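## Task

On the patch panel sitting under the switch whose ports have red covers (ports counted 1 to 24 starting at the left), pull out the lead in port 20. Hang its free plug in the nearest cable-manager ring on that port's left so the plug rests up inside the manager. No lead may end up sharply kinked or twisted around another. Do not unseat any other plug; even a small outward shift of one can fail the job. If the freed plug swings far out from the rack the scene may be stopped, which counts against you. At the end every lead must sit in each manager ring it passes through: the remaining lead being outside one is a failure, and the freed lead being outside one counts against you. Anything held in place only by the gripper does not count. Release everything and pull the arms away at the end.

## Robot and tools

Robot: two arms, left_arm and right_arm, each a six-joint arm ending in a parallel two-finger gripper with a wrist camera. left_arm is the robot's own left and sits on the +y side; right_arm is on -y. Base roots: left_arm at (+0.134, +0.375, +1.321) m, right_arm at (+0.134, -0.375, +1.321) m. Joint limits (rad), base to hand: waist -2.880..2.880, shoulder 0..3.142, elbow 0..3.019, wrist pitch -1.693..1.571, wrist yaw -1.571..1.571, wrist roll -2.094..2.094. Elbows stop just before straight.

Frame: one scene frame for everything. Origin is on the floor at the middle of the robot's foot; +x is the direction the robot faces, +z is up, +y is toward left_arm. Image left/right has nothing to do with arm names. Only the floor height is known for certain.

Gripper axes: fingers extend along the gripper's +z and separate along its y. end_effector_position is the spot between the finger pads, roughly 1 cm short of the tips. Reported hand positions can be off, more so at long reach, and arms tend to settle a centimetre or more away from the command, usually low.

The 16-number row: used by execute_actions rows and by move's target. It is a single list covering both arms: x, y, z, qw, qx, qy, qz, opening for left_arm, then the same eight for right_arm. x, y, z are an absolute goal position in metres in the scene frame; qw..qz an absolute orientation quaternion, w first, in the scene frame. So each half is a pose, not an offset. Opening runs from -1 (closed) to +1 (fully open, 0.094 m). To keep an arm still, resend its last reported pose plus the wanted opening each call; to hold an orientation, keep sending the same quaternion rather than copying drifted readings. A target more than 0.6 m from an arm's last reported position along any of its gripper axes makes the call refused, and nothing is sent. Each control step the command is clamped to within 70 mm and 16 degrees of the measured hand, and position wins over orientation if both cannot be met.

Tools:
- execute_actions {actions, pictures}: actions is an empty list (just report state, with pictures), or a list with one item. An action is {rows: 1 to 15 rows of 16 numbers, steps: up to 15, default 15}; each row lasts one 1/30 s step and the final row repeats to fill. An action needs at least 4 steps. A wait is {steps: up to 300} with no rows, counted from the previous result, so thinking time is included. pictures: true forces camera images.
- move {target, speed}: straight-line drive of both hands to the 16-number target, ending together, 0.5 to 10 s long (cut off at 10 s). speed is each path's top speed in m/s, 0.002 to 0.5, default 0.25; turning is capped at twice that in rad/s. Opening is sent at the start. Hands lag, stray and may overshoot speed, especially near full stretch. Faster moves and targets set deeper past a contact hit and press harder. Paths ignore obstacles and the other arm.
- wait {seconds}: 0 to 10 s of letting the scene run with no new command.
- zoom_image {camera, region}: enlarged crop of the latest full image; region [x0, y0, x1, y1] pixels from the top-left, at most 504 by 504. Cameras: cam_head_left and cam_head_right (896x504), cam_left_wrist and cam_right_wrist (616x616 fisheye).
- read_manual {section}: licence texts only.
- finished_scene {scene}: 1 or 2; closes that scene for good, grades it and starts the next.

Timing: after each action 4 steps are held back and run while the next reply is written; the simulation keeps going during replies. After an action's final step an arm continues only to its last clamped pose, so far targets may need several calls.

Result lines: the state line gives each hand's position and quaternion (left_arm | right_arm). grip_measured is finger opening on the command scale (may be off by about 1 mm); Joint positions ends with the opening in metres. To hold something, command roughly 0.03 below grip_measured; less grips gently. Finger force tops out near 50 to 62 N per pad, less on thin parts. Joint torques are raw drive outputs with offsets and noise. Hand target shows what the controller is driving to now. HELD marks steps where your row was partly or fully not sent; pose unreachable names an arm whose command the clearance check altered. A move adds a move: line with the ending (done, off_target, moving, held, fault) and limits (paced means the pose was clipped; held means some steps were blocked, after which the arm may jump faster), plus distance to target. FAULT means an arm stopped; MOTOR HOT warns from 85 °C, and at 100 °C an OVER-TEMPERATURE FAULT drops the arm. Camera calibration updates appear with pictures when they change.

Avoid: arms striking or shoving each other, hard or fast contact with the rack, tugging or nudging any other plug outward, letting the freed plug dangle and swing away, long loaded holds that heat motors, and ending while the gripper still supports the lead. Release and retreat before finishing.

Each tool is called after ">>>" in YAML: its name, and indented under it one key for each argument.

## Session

>>> execute_actions:
  actions: []

Scene clock: 0.00 s of 5100.00 s.
left_arm: end_effector_position=(+0.7368, +0.3769, +1.2551) grip_measured=+1.000 end_effector_quat_wxyz=(+0.262, -0.005, +0.965, +0.000) | right_arm: end_effector_position=(+0.7259, -0.3741, +1.2359) grip_measured=+1.000 end_effector_quat_wxyz=(+0.247, -0.006, +0.969, +0.000)
Joint positions: left_arm=[ 1.059  1.12   0.871 -0.113 -0.308  0.12   0.094] | right_arm=[-1.066  1.149  0.854 -0.101  0.299 -0.133  0.094]
Joint velocities: left_arm=[-0.015 -0.005 -0.007  0.032 -0.051  0.051  0.   ] | right_arm=[-0.005 -0.024 -0.002  0.002  0.007 -0.051  0.   ]
Joint torques (N m, as the arm reports them, + toward a larger angle): no reading
Hand target (left_arm): +0.743, +0.378, +1.257; +0.266, -0.007, +0.964, +0.001
Hand target (right_arm): +0.733, -0.375, +1.239; +0.253, -0.004, +0.968, -0.000

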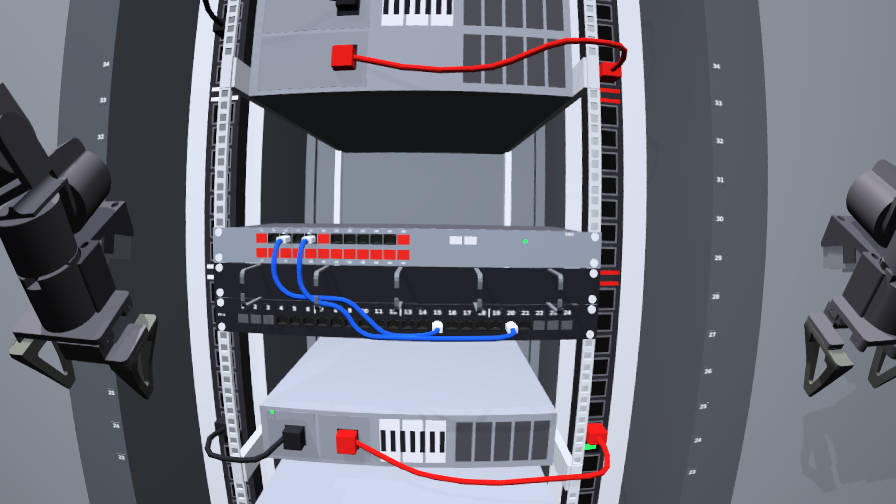

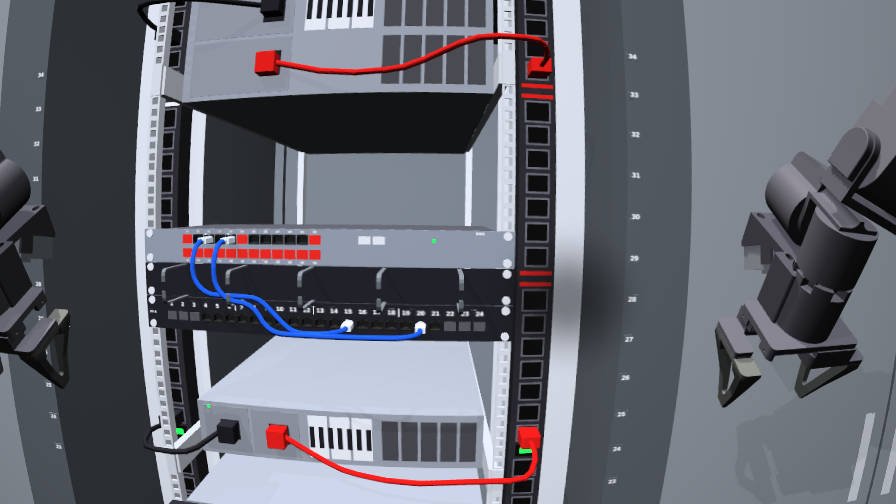

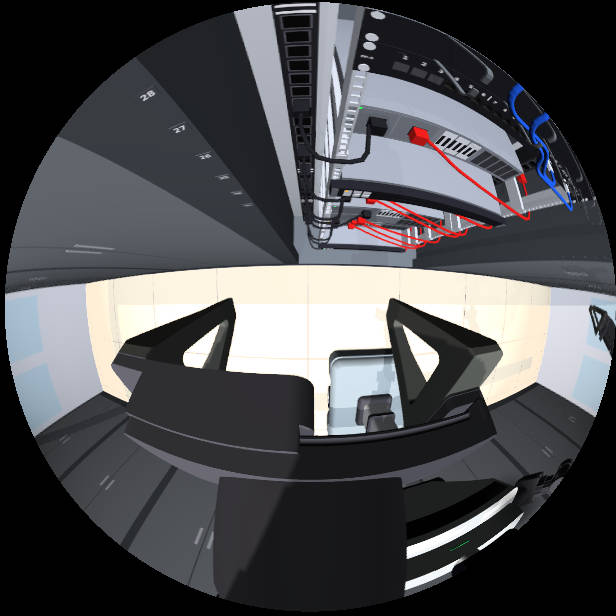

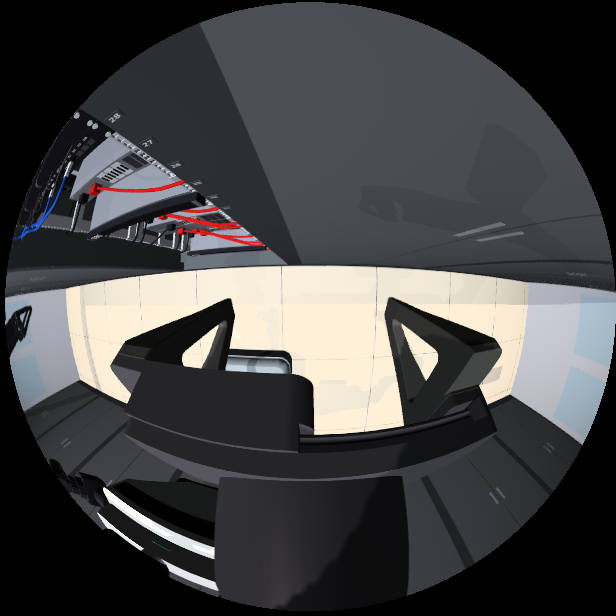

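>>> move:
  target: [0.85,0.13,1.43,0.378,0.509,0.726,-0.265,-1,0.82,-0.07,1.27,0.579,-0.579,0.406,-0.406,-0.55]
  speed: 0.25

Scene clock: 4.73 s of 5100.00 s.
left_arm: end_effector_position=(+0.8352, +0.1446, +1.4304) grip_measured=-0.993 end_effector_quat_wxyz=(+0.371, +0.501, +0.735, -0.266) | right_arm: end_effector_position=(+0.8185, -0.0799, +1.2679) grip_measured=-0.549 end_effector_quat_wxyz=(-0.577, +0.580, -0.410, +0.403)
Joint positions: left_arm=[ 0.757  1.318  1.471 -0.63   0.284  0.94   0.   ] | right_arm=[-0.705  1.877  1.064  1.333  0.03  -2.089  0.021]
Joint velocities: left_arm=[-0.005  0.005 -0.007  0.012  0.007  0.066 -0.   ] | right_arm=[ 0.005  0.015 -0.002 -0.002 -0.022 -0.007 -0.001]
Joint torques (N m, as the arm reports them, + toward a larger angle): left_arm=[ -7.78 -13.35  12.2    0.93   0.74   0.14] | right_arm=[ 11.12 -16.66   6.33   1.66  -0.53  -0.03]
Hand target (left_arm): +0.848, +0.133, +1.432; +0.377, +0.508, +0.727, -0.267
Hand target (right_arm): +0.821, -0.070, +1.268; +0.581, -0.579, +0.403, -0.406
Off the commanded pose (left_arm): 0.021 m, 2 deg.
Off the commanded pose (right_arm): 0.010 m, 1 deg.
joint sent to its limit (right arm) — the command would take joint 6 (wrist roll) past its lower limit, so that joint was sent only as far as its limit.
Kept back: nothing.
move: off_target (left_arm)
camera_calibration (this result's frames):
cam_left_wrist: T_world_to_cam=[[-0.930829, -0.365214, 0.0132326, 0.813016], [-0.349973, 0.880387, -0.320058, 0.627478], [0.10524, -0.30255, -0.947306, 1.43801], [0, 0, 0, 1]] pos_world=[0.825044, 0.179572, 1.55231]
cam_right_wrist: T_world_to_cam=[[0.00279146, -0.0105539, 0.99994, -1.26877], [-0.268182, -0.963322, -0.00941874, 0.160279], [0.963364, -0.26814, -0.00551944, -0.67868], [0, 0, 0, 1]] pos_world=[0.700341, -0.0409713, 1.26646]

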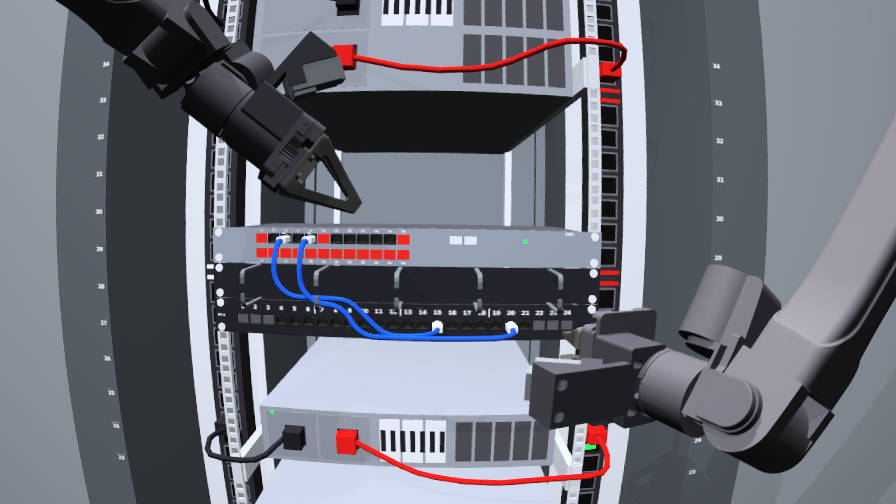

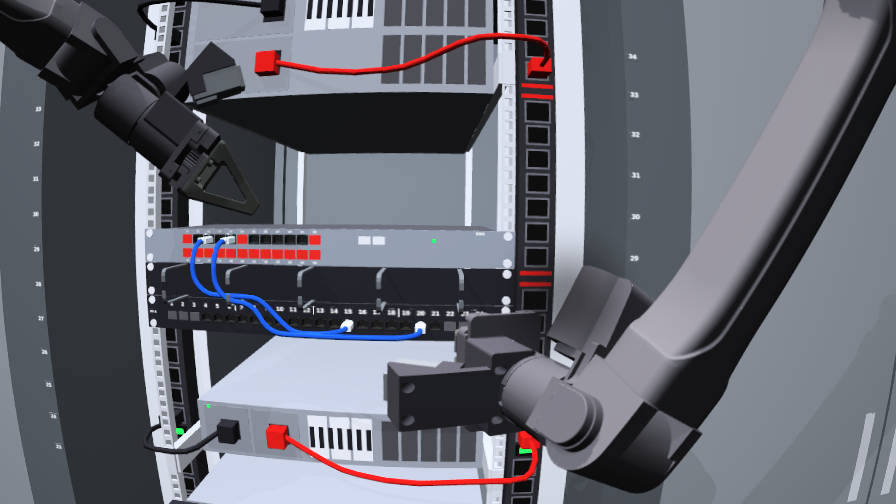

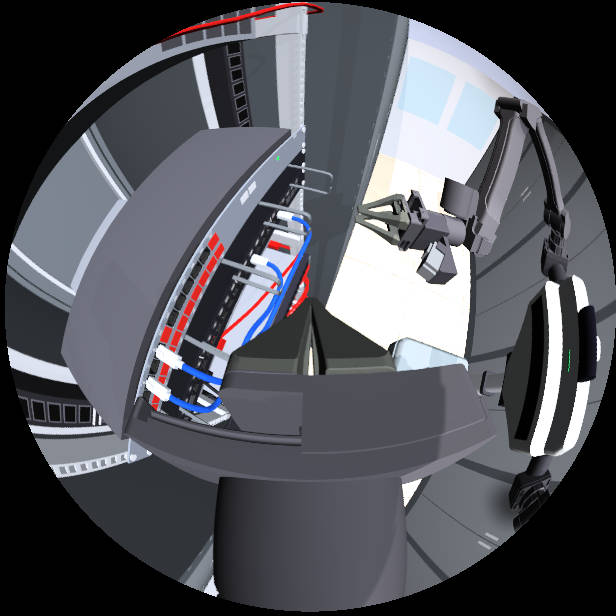

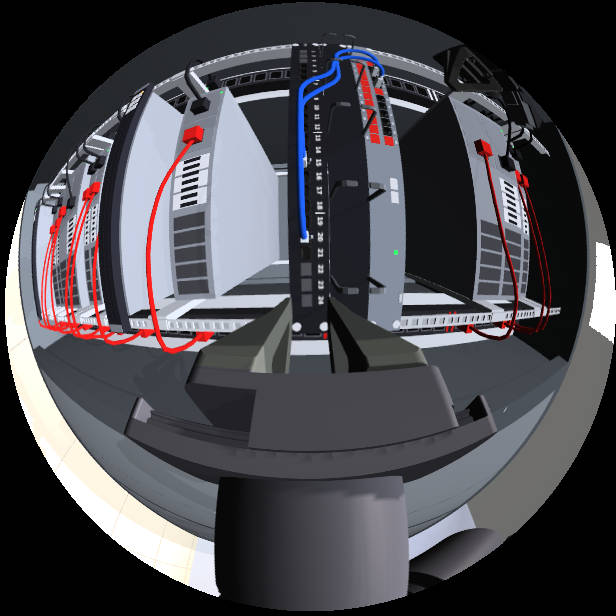

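>>> move:
  target: [0.85,0.13,1.43,0.378,0.509,0.726,-0.265,-1,0.89,-0.04,1.255,0.579,-0.579,0.406,-0.406,-0.55]
  speed: 0.05

Scene clock: 6.97 s of 5100.00 s.
left_arm: end_effector_position=(+0.8345, +0.1428, +1.4269) grip_measured=-0.993 end_effector_quat_wxyz=(+0.369, +0.504, +0.734, -0.266) | right_arm: end_effector_position=(+0.8854, -0.0483, +1.2594) grip_measured=-0.549 end_effector_quat_wxyz=(-0.579, +0.575, -0.409, +0.408)
Joint positions: left_arm=[ 0.757  1.324  1.471 -0.63   0.284  0.945  0.   ] | right_arm=[-0.705  1.973  1.313  1.195  0.029 -2.091  0.021]
Joint velocities: left_arm=[-0.005 -0.005 -0.007  0.012  0.037 -0.051 -0.   ] | right_arm=[ 0.005 -0.005  0.017  0.012 -0.022 -0.037 -0.002]
Joint torques (N m, as the arm reports them, + toward a larger angle): left_arm=[ -8.41 -13.35  12.18   1.27   0.65   0.13] | right_arm=[ 11.78 -18.89   8.07   0.75  -0.53   0.03]
Hand target (left_arm): +0.849, +0.131, +1.430; +0.378, +0.509, +0.726, -0.265
Hand target (right_arm): +0.889, -0.040, +1.253; +0.579, -0.579, +0.406, -0.406
Off the commanded pose (left_arm): 0.020 m, 2 deg.
Off the commanded pose (right_arm): 0.010 m, 1 deg.
Kept back: nothing.
move: off_target (left_arm)
camera_calibration (this result's frames):
cam_left_wrist: T_world_to_cam=[[-0.932811, -0.360086, 0.0142087, 0.811278], [-0.345782, 0.883262, -0.316675, 0.618939], [0.10148, -0.300311, -0.948428, 1.43861], [0, 0, 0, 1]] pos_world=[0.824797, 0.177475, 1.5489]
cam_right_wrist: T_world_to_cam=[[-0.0104143, -0.0136224, 0.999853, -1.24847], [-0.275036, -0.961302, -0.0159619, 0.223037], [0.961378, -0.275161, 0.00626465, -0.748161], [0, 0, 0, 1]] pos_world=[0.767606, -0.0084667, 1.25653]

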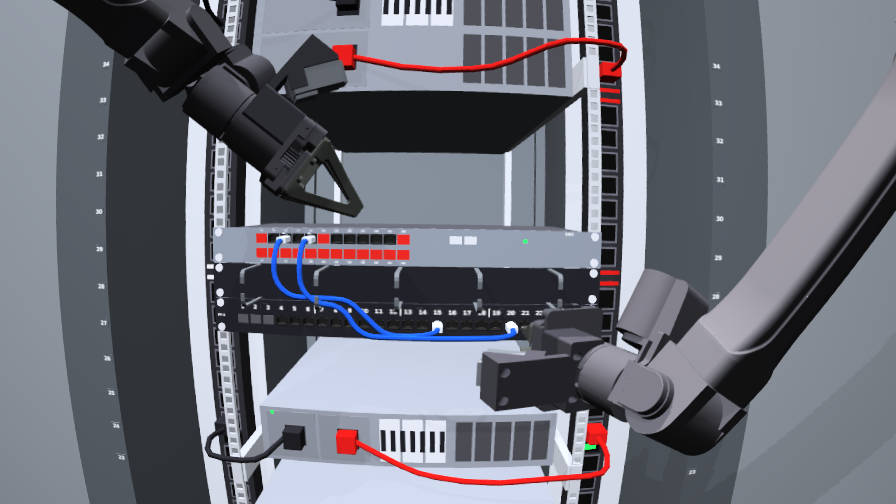

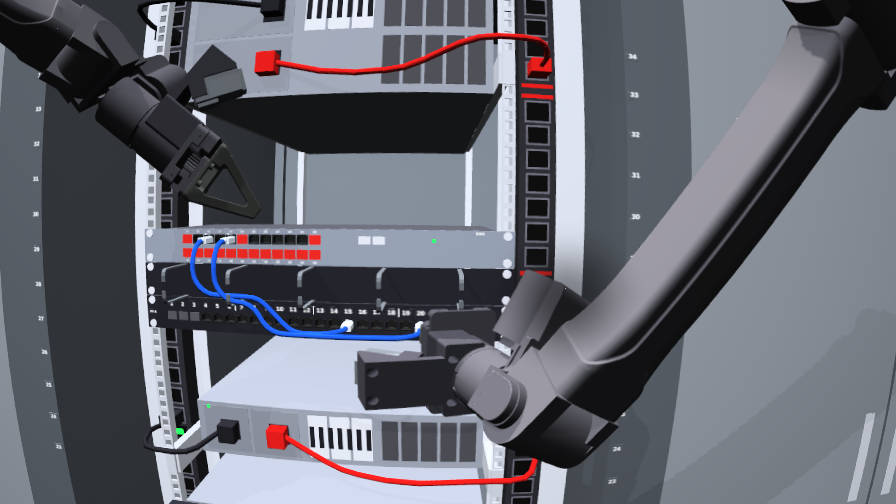

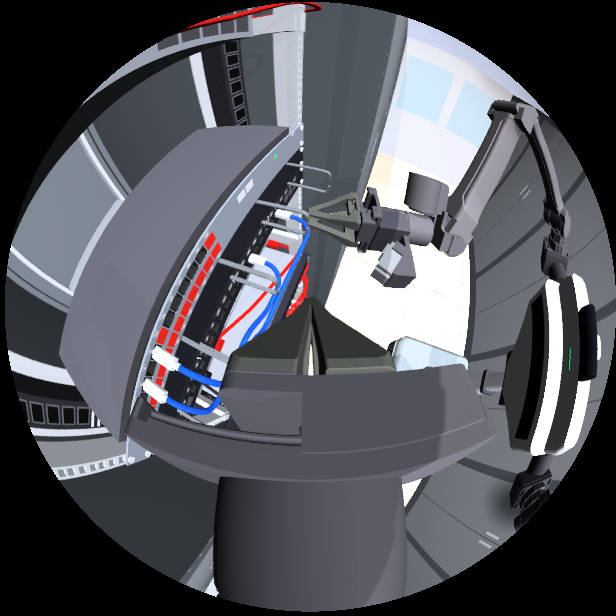

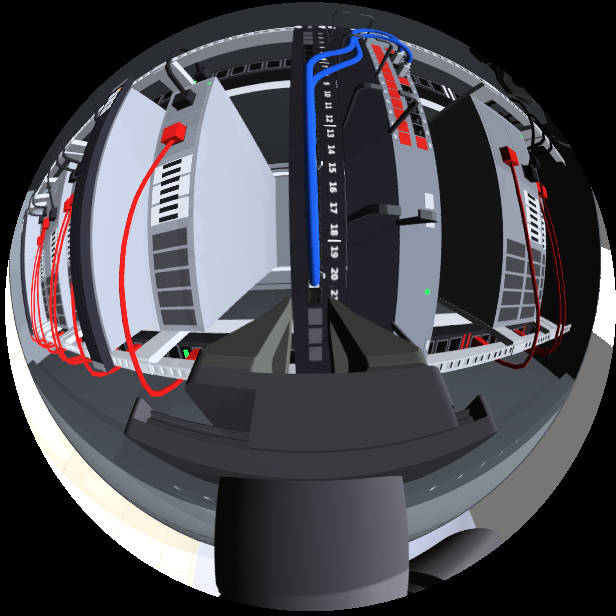

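>>> move:
  target: [0.85,0.13,1.43,0.378,0.509,0.726,-0.265,-1,0.932,-0.03,1.254,0.579,-0.579,0.406,-0.406,-0.55]
  speed: 0.03

>>> zoom_image:
  camera: "cam_left_wrist"
  region: [210,140,380,310]

Scene clock: 9.10 s of 5100.00 s.
left_arm: end_effector_position=(+0.8345, +0.1428, +1.4269) grip_measured=-0.993 end_effector_quat_wxyz=(+0.369, +0.504, +0.734, -0.266) | right_arm: end_effector_position=(+0.9208, -0.0330, +1.2595) grip_measured=-0.549 end_effector_quat_wxyz=(-0.580, +0.578, -0.407, +0.405)
Joint positions: left_arm=[ 0.757  1.324  1.471 -0.63   0.284  0.945  0.   ] | right_arm=[-0.705  2.013  1.445  1.096  0.022 -2.091  0.021]
Joint velocities: left_arm=[-0.005 -0.024 -0.012  0.002  0.022  0.022  0.   ] | right_arm=[-0.005 -0.005 -0.007 -0.007  0.007 -0.066  0.001]
Joint torques (N m, as the arm reports them, + toward a larger angle): left_arm=[ -8.43 -13.36  12.18   1.26   0.64   0.14] | right_arm=[ 11.69 -19.6   10.01   0.4   -0.56   0.07]
Hand target (left_arm): +0.849, +0.131, +1.430; +0.378, +0.509, +0.726, -0.265
Hand target (right_arm): +0.931, -0.030, +1.253; +0.579, -0.579, +0.406, -0.406
Off the commanded pose (left_arm): 0.020 m, 2 deg.
Off the commanded pose (right_arm): 0.013 m, 0 deg.
Kept back: nothing.
move: off_target (left_arm, right_arm)
camera_calibration (this result's frames):
cam_left_wrist: T_world_to_cam=[[-0.932811, -0.360086, 0.0142087, 0.811278], [-0.345782, 0.883262, -0.316675, 0.618939], [0.10148, -0.300311, -0.948428, 1.43861], [0, 0, 0, 1]] pos_world=[0.824797, 0.177475, 1.5489]
cam_right_wrist: T_world_to_cam=[[-0.00768686, -0.0125575, 0.999892, -1.25052], [-0.265863, -0.963907, -0.0141495, 0.236684], [0.96398, -0.265943, 0.00407085, -0.777339], [0, 0, 0, 1]] pos_world=[0.802653, 0.00571023, 1.2569]

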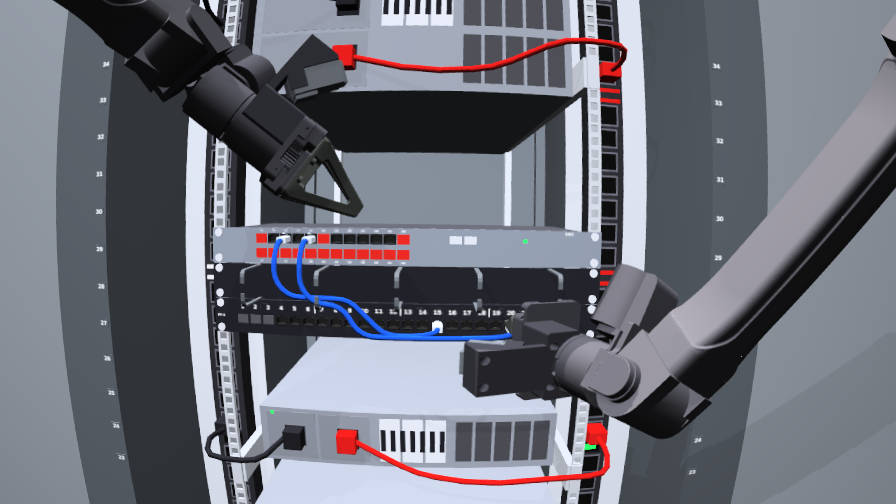

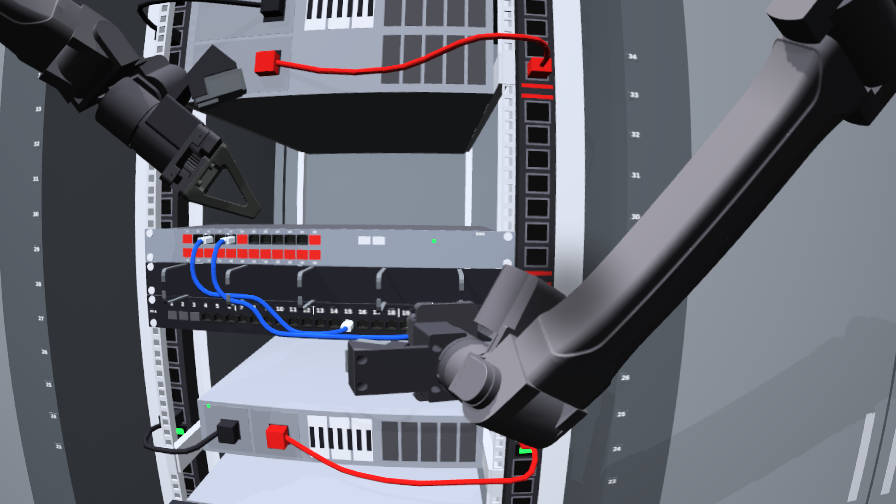

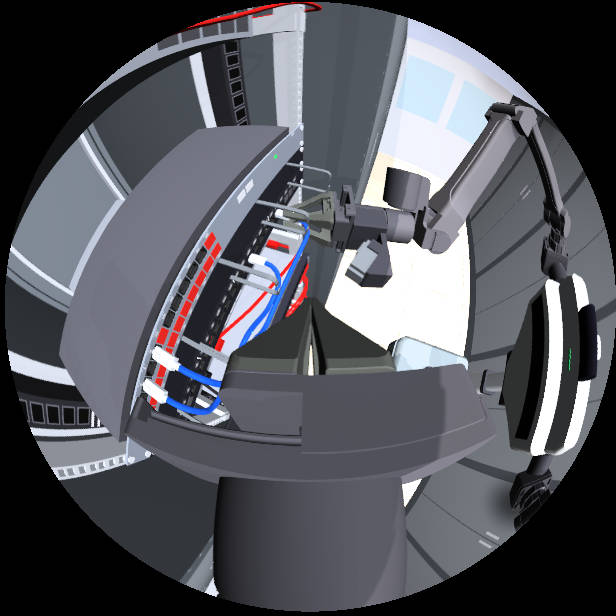

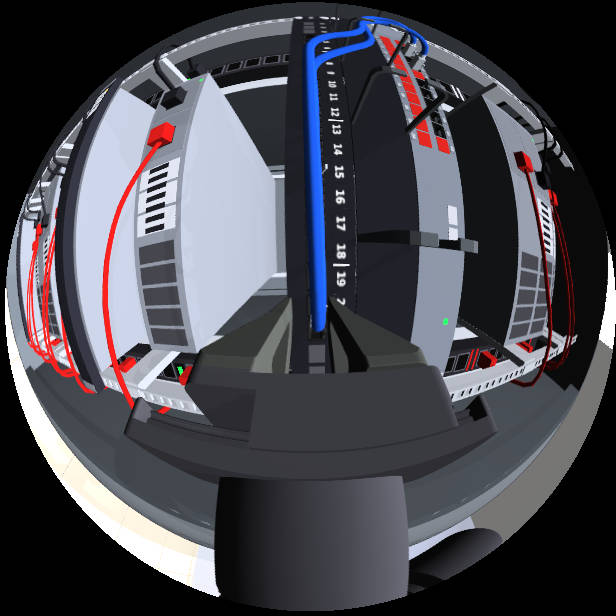

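Region (210, 140, 380, 310) of cam_left_wrist's 616x616 image, scaled by 2.965, with more detail than that image has.

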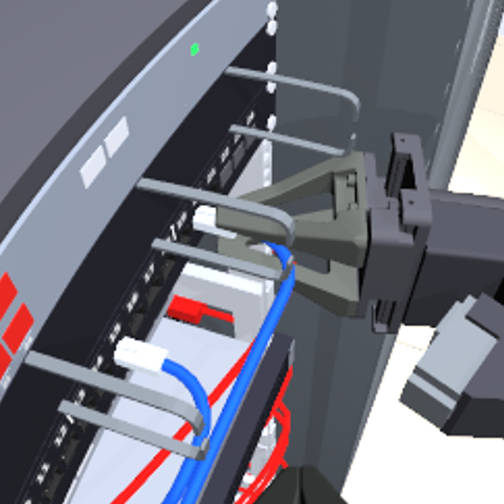

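Need +5 mm up, +12 mm forward.

>>> move:
  target: [0.85,0.13,1.43,0.378,0.509,0.726,-0.265,-1,0.944,-0.037,1.266,0.579,-0.579,0.406,-0.406,-0.55]
  speed: 0.015

>>> zoom_image:
  camera: "cam_left_wrist"
  region: [210,140,380,310]

Scene clock: 11.17 s of 5100.00 s.
left_arm: end_effector_position=(+0.8345, +0.1428, +1.4269) grip_measured=-0.993 end_effector_quat_wxyz=(+0.369, +0.504, +0.734, -0.266) | right_arm: end_effector_position=(+0.9210, -0.0322, +1.2565) grip_measured=-0.549 end_effector_quat_wxyz=(-0.577, +0.584, -0.407, +0.400)
Joint positions: left_arm=[ 0.757  1.324  1.471 -0.63   0.284  0.945  0.   ] | right_arm=[-0.706  2.011  1.445  1.076  0.022 -2.091  0.021]
Joint velocities: left_arm=[ 0.005 -0.015 -0.012 -0.017 -0.022  0.022  0.   ] | right_arm=[-0.005  0.005 -0.017  0.012  0.007 -0.037  0.001]
Joint torques (N m, as the arm reports them, + toward a larger angle): left_arm=[ -8.52 -13.38  12.15   1.27   0.64   0.13] | right_arm=[ 11.21 -22.1   10.88  -0.28  -0.73   0.12]
Hand target (left_arm): +0.849, +0.131, +1.430; +0.378, +0.509, +0.726, -0.265
Hand target (right_arm): +0.942, -0.038, +1.267; +0.579, -0.579, +0.406, -0.406
Off the commanded pose (left_arm): 0.020 m, 2 deg.
Off the commanded pose (right_arm): 0.025 m, 1 deg.
Kept back: nothing.
move: off_target (left_arm, right_arm)
camera_calibration (this result's frames):
cam_left_wrist: T_world_to_cam=[[-0.932811, -0.360086, 0.0142087, 0.811278], [-0.345782, 0.883262, -0.316675, 0.618939], [0.10148, -0.300311, -0.948428, 1.43861], [0, 0, 0, 1]] pos_world=[0.824797, 0.177475, 1.5489]
cam_right_wrist: T_world_to_cam=[[0.00679606, -0.00630982, 0.999957, -1.26077], [-0.258365, -0.966038, -0.00433985, 0.218169], [0.966024, -0.258324, -0.00819549, -0.763529], [0, 0, 0, 1]] pos_world=[0.802522, 0.00556652, 1.2554]

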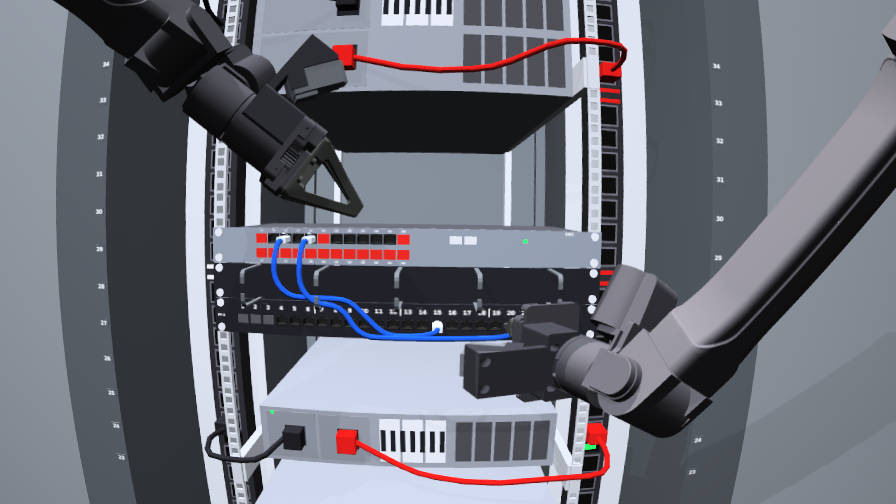

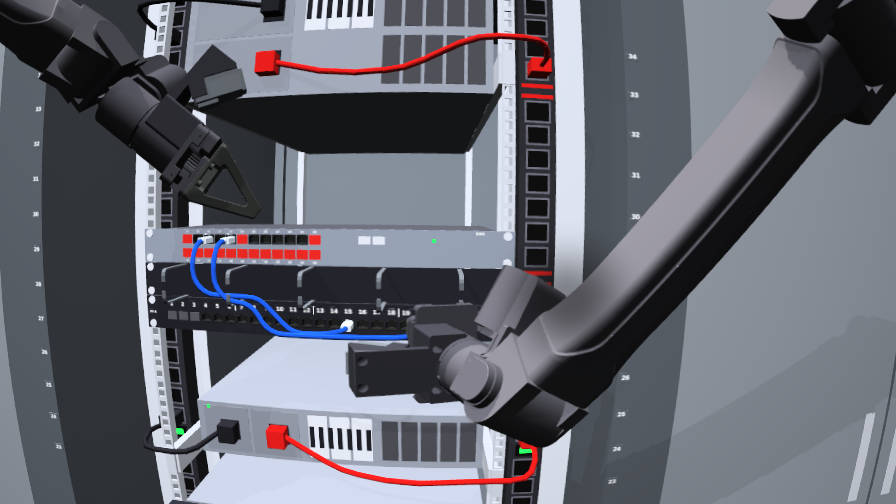

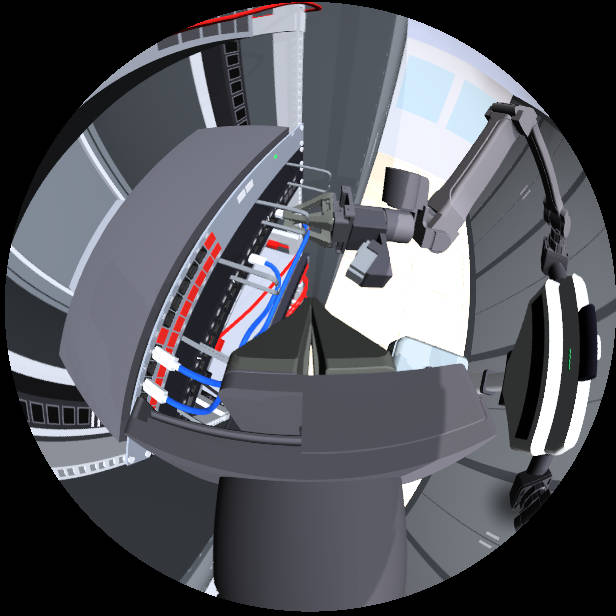

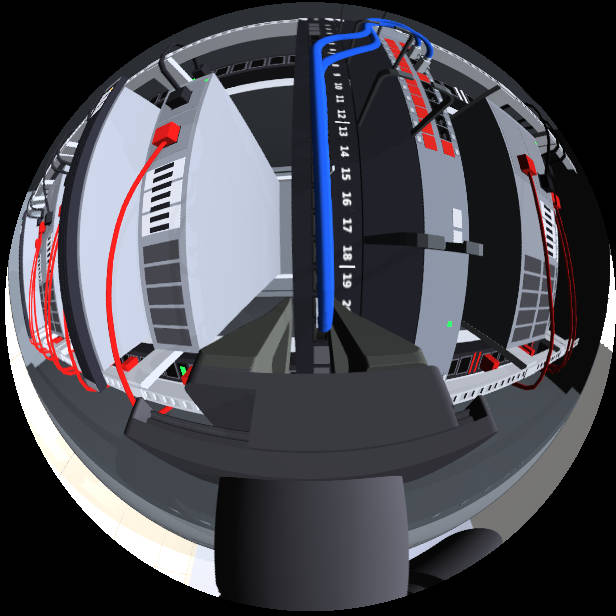

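Region (210, 140, 380, 310) of cam_left_wrist's 616x616 image, scaled by 2.965, with more detail than that image has.

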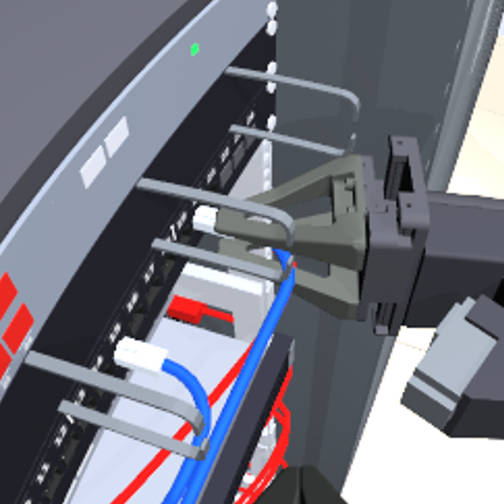

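>>> move:
  target: [0.85,0.13,1.43,0.378,0.509,0.726,-0.265,-1,0.905,-0.03,1.275,0.534,-0.534,0.464,-0.464,-0.55]
  speed: 0.03

Scene clock: 15.43 s of 5100.00 s.
left_arm: end_effector_position=(+0.8345, +0.1428, +1.4269) grip_measured=-0.993 end_effector_quat_wxyz=(+0.369, +0.504, +0.734, -0.266) | right_arm: end_effector_position=(+0.9129, -0.0381, +1.2711) grip_measured=-0.549 end_effector_quat_wxyz=(-0.539, +0.531, -0.479, +0.445)
Joint positions: left_arm=[ 0.757  1.324  1.471 -0.63   0.284  0.945  0.   ] | right_arm=[-0.648  2.031  1.444  1.203  0.254 -2.092  0.021]
Joint velocities: left_arm=[-0.015 -0.005 -0.012  0.012 -0.022  0.007 -0.001] | right_arm=[ 0.005 -0.005  0.002 -0.007  0.007 -0.007 -0.   ]
Joint torques (N m, as the arm reports them, + toward a larger angle): left_arm=[ -8.48 -13.32  12.18   1.31   0.64   0.13] | right_arm=[ 14.41 -20.91   5.17   2.52  -0.49   0.01]
Hand target (left_arm): +0.849, +0.131, +1.430; +0.378, +0.509, +0.726, -0.265
Hand target (right_arm): +0.906, -0.030, +1.275; +0.545, -0.528, +0.474, -0.446
Off the commanded pose (left_arm): 0.020 m, 2 deg.
Off the commanded pose (right_arm): 0.012 m, 3 deg.
joint sent to its limit (right arm) — the command would take joint 6 (wrist roll) past its lower limit, so that joint was sent only as far as its limit.
Kept back: nothing.
move: off_target (left_arm, right_arm)
camera_calibration (this result's frames):
cam_left_wrist: T_world_to_cam=[[-0.932895, -0.359879, 0.0138996, 0.81176], [-0.345493, 0.883372, -0.316683, 0.618694], [0.101689, -0.300235, -0.948429, 1.43843], [0, 0, 0, 1]] pos_world=[0.824769, 0.177465, 1.5489]
cam_right_wrist: T_world_to_cam=[[0.0194704, -0.0462448, 0.99874, -1.28684], [-0.453216, -0.890811, -0.0324119, 0.426858], [0.891188, -0.452014, -0.0383033, -0.657839], [0, 0, 0, 1]] pos_world=[0.804772, 0.0233876, 1.27386]

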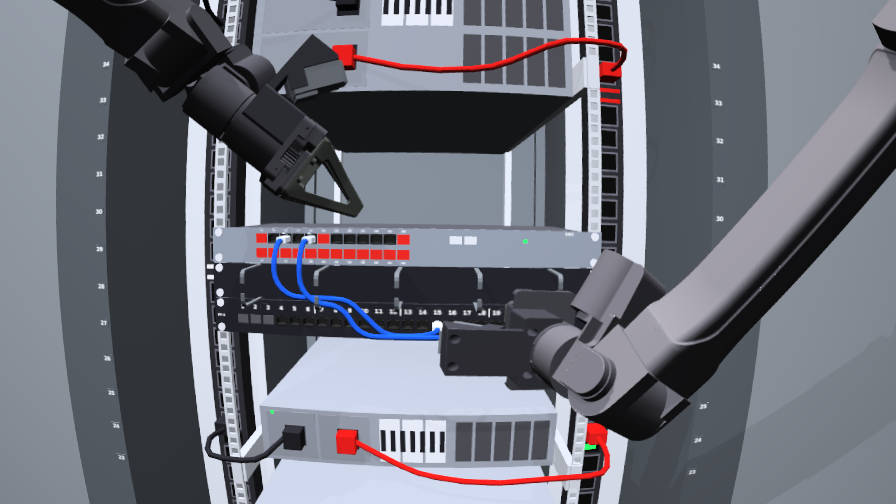

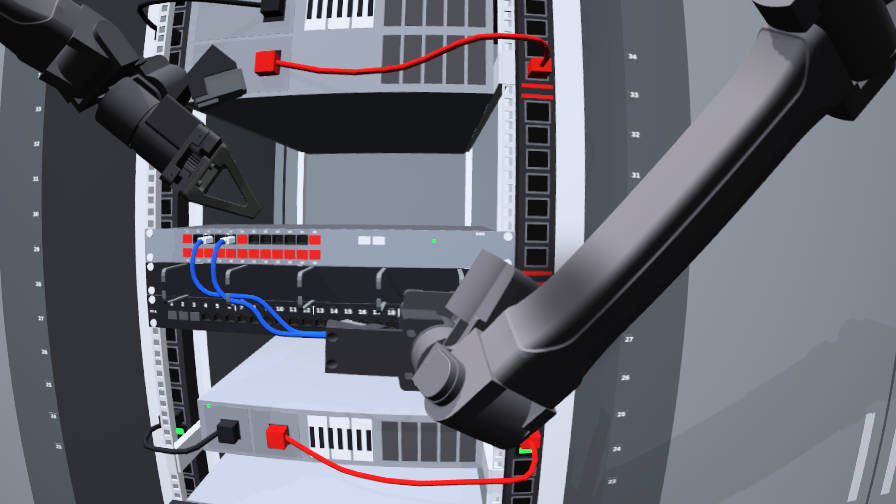

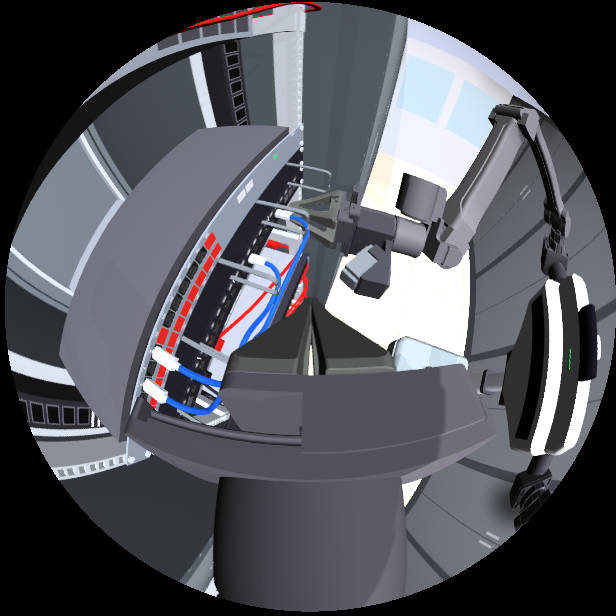

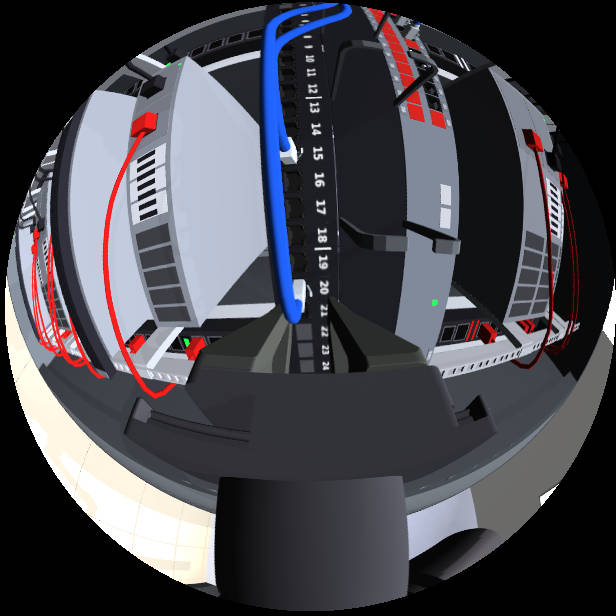

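>>> move:
  target: [0.85,0.13,1.43,0.378,0.509,0.726,-0.265,-1,0.925,-0.04,1.256,0.54,-0.53,0.474,-0.45,-0.55]
  speed: 0.015

Scene clock: 17.33 s of 5100.00 s.
left_arm: end_effector_position=(+0.8345, +0.1428, +1.4269) grip_measured=-0.993 end_effector_quat_wxyz=(+0.369, +0.504, +0.734, -0.266) | right_arm: end_effector_position=(+0.9145, -0.0354, +1.2659) grip_measured=-0.549 end_effector_quat_wxyz=(-0.543, +0.533, -0.473, +0.444)
Joint positions: left_arm=[ 0.757  1.324  1.471 -0.63   0.284  0.945  0.   ] | right_arm=[-0.654  2.046  1.457  1.203  0.235 -2.093  0.021]
Joint velocities: left_arm=[-0.015 -0.015 -0.017  0.002 -0.007  0.081  0.001] | right_arm=[-0.005  0.005 -0.007 -0.012 -0.022 -0.007 -0.   ]
Joint torques (N m, as the arm reports them, + toward a larger angle): left_arm=[ -8.48 -13.38  12.17   1.3    0.64   0.13] | right_arm=[ 11.82 -19.41   8.96   1.2   -0.57   0.11]
Hand target (left_arm): +0.849, +0.131, +1.430; +0.378, +0.509, +0.726, -0.265
Hand target (right_arm): +0.924, -0.041, +1.256; +0.540, -0.530, +0.474, -0.450
Off the commanded pose (left_arm): 0.020 m, 2 deg.
Off the commanded pose (right_arm): 0.015 m, 1 deg.
Kept back: nothing.
move: off_target (left_arm, right_arm)
camera_calibration (this result's frames):
cam_left_wrist: T_world_to_cam=[[-0.932895, -0.359879, 0.0138996, 0.81176], [-0.345493, 0.883372, -0.316683, 0.618694], [0.101689, -0.300235, -0.948429, 1.43843], [0, 0, 0, 1]] pos_world=[0.824769, 0.177465, 1.5489]
cam_right_wrist: T_world_to_cam=[[0.0123342, -0.0435742, 0.998974, -1.27524], [-0.442154, -0.896308, -0.0336368, 0.421001], [0.896854, -0.441285, -0.0303217, -0.673234], [0, 0, 0, 1]] pos_world=[0.805669, 0.0246916, 1.26767]

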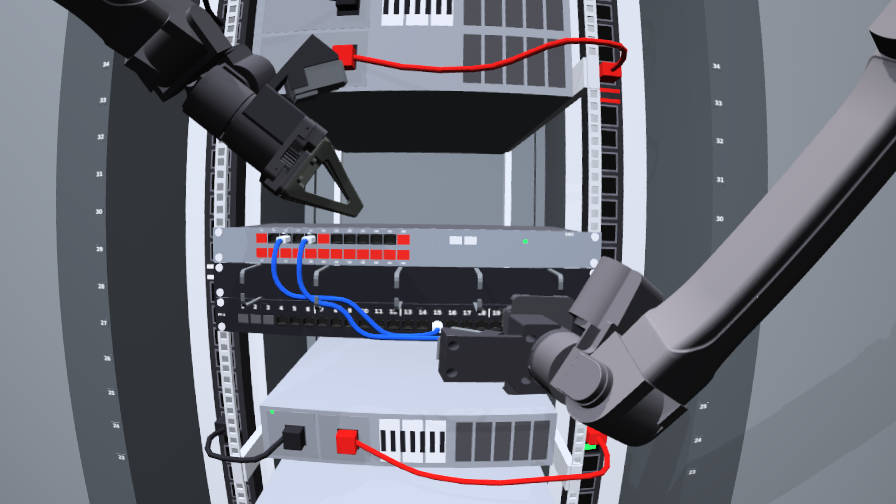

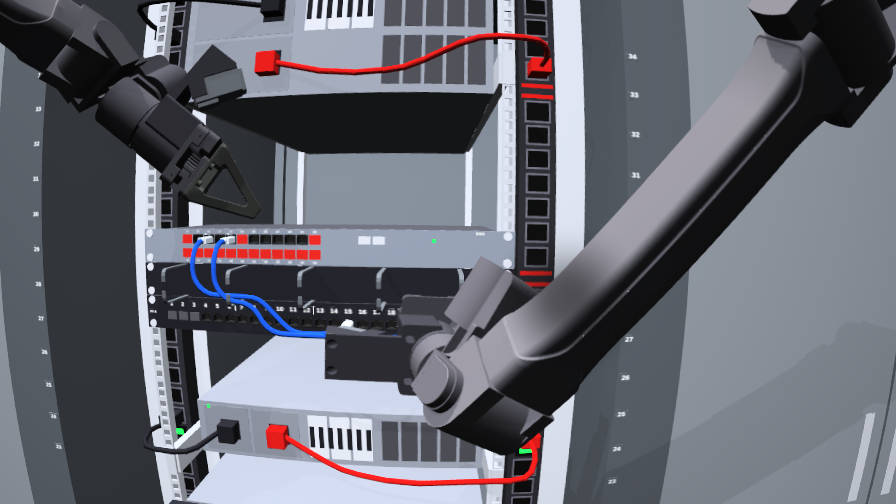

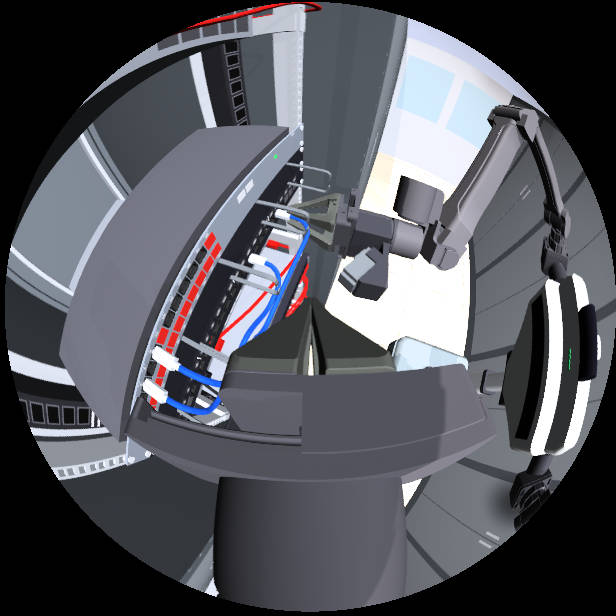

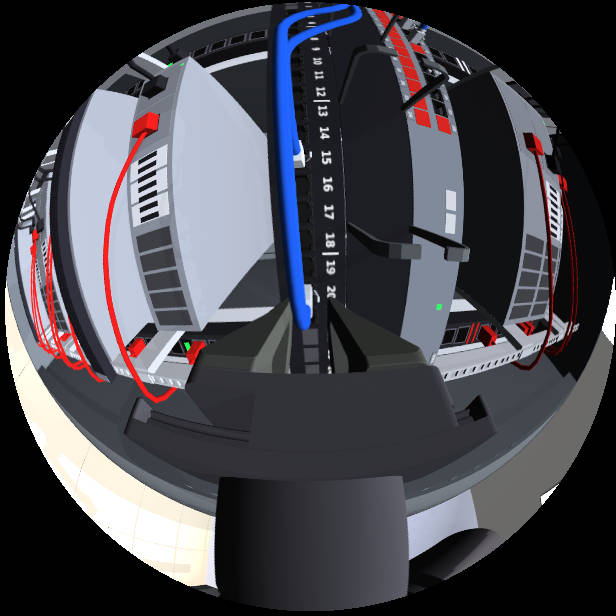

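>>> move:
  target: [0.85,0.13,1.43,0.378,0.509,0.726,-0.265,-1,0.944,-0.041,1.256,0.54,-0.53,0.474,-0.45,-0.55]
  speed: 0.015

>>> zoom_image:
  camera: "cam_left_wrist"
  region: [210,140,380,310]

Scene clock: 19.90 s of 5100.00 s.
left_arm: end_effector_position=(+0.8345, +0.1428, +1.4269) grip_measured=-0.993 end_effector_quat_wxyz=(+0.369, +0.504, +0.734, -0.266) | right_arm: end_effector_position=(+0.9299, -0.0314, +1.2686) grip_measured=-0.549 end_effector_quat_wxyz=(-0.546, +0.532, -0.469, +0.445)
Joint positions: left_arm=[ 0.757  1.324  1.471 -0.63   0.284  0.945  0.   ] | right_arm=[-0.657  2.06   1.511  1.168  0.224 -2.093  0.021]
Joint velocities: left_arm=[ 0.005 -0.005  0.002 -0.002 -0.007 -0.066 -0.   ] | right_arm=[ 0.005  0.005 -0.022 -0.007  0.007 -0.081 -0.   ]
Joint torques (N m, as the arm reports them, + toward a larger angle): left_arm=[ -8.47 -13.4   12.15   1.3    0.64   0.13] | right_arm=[ 11.1  -20.44   9.56   0.6   -0.47   0.19]
Hand target (left_arm): +0.849, +0.131, +1.430; +0.378, +0.509, +0.726, -0.265
Hand target (right_arm): +0.943, -0.042, +1.256; +0.540, -0.530, +0.474, -0.450
Off the commanded pose (left_arm): 0.020 m, 2 deg.
Off the commanded pose (right_arm): 0.021 m, 1 deg.
Kept back: nothing.
move: off_target (left_arm, right_arm)
camera_calibration (this result's frames):
cam_left_wrist: T_world_to_cam=[[-0.932895, -0.359879, 0.0138996, 0.81176], [-0.345493, 0.883372, -0.316683, 0.618694], [0.101689, -0.300235, -0.948429, 1.43843], [0, 0, 0, 1]] pos_world=[0.824769, 0.177465, 1.5489]
cam_right_wrist: T_world_to_cam=[[0.00365379, -0.0442202, 0.999015, -1.26996], [-0.43807, -0.898131, -0.0381525, 0.433385], [0.898934, -0.437499, -0.0226531, -0.696646], [0, 0, 0, 1]] pos_world=[0.820731, 0.0282973, 1.26946]

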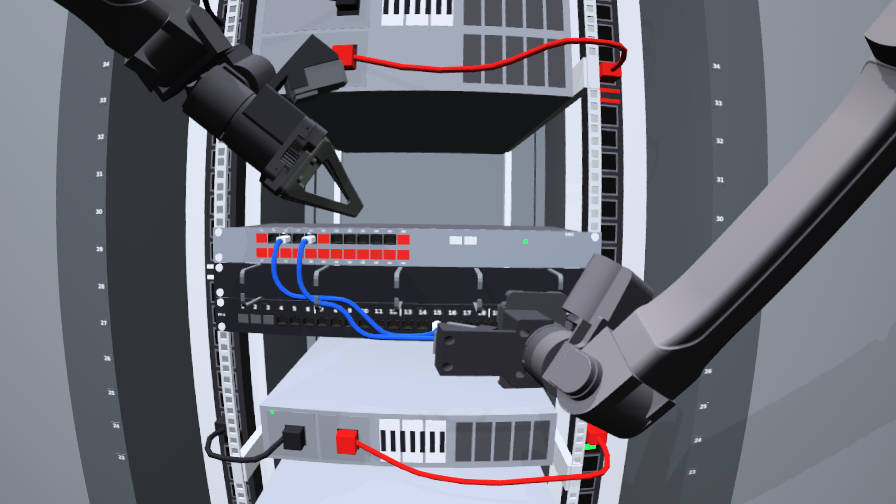

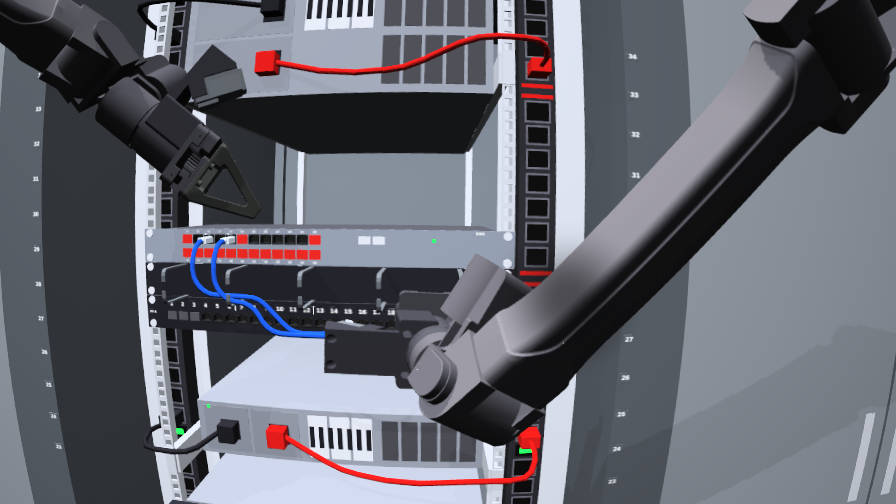

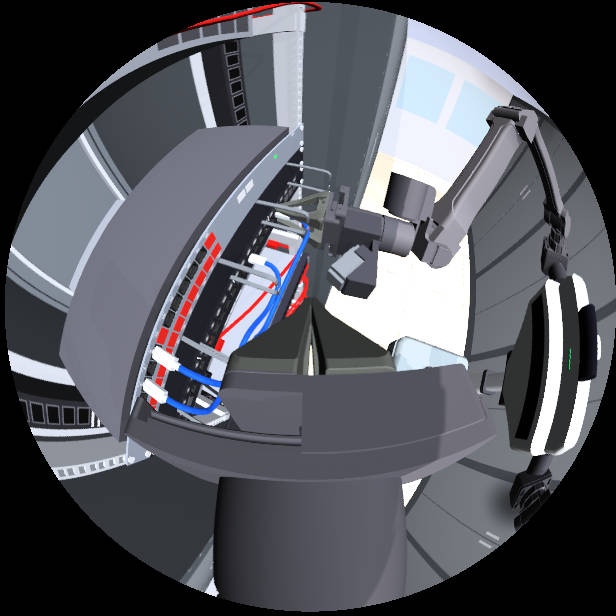

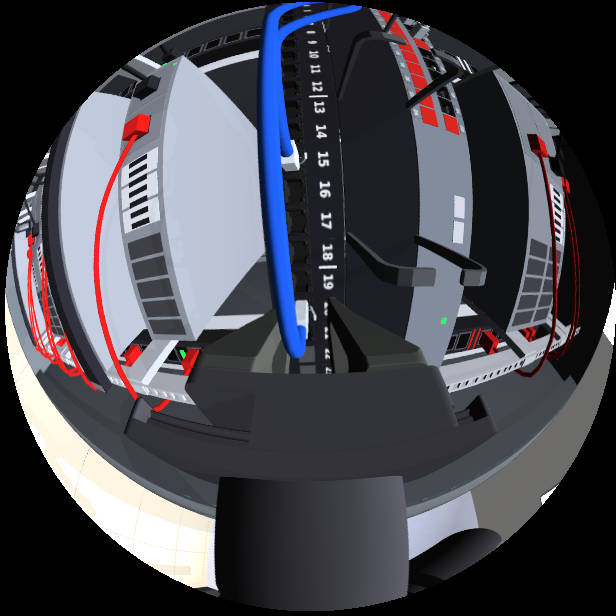

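Region (210, 140, 380, 310) of cam_left_wrist's 616x616 image, scaled by 2.965, with more detail than that image has.

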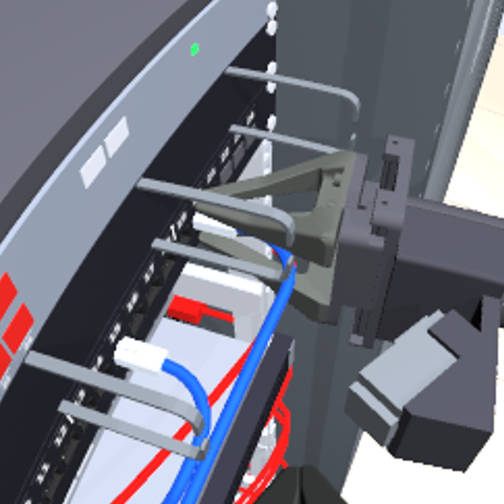

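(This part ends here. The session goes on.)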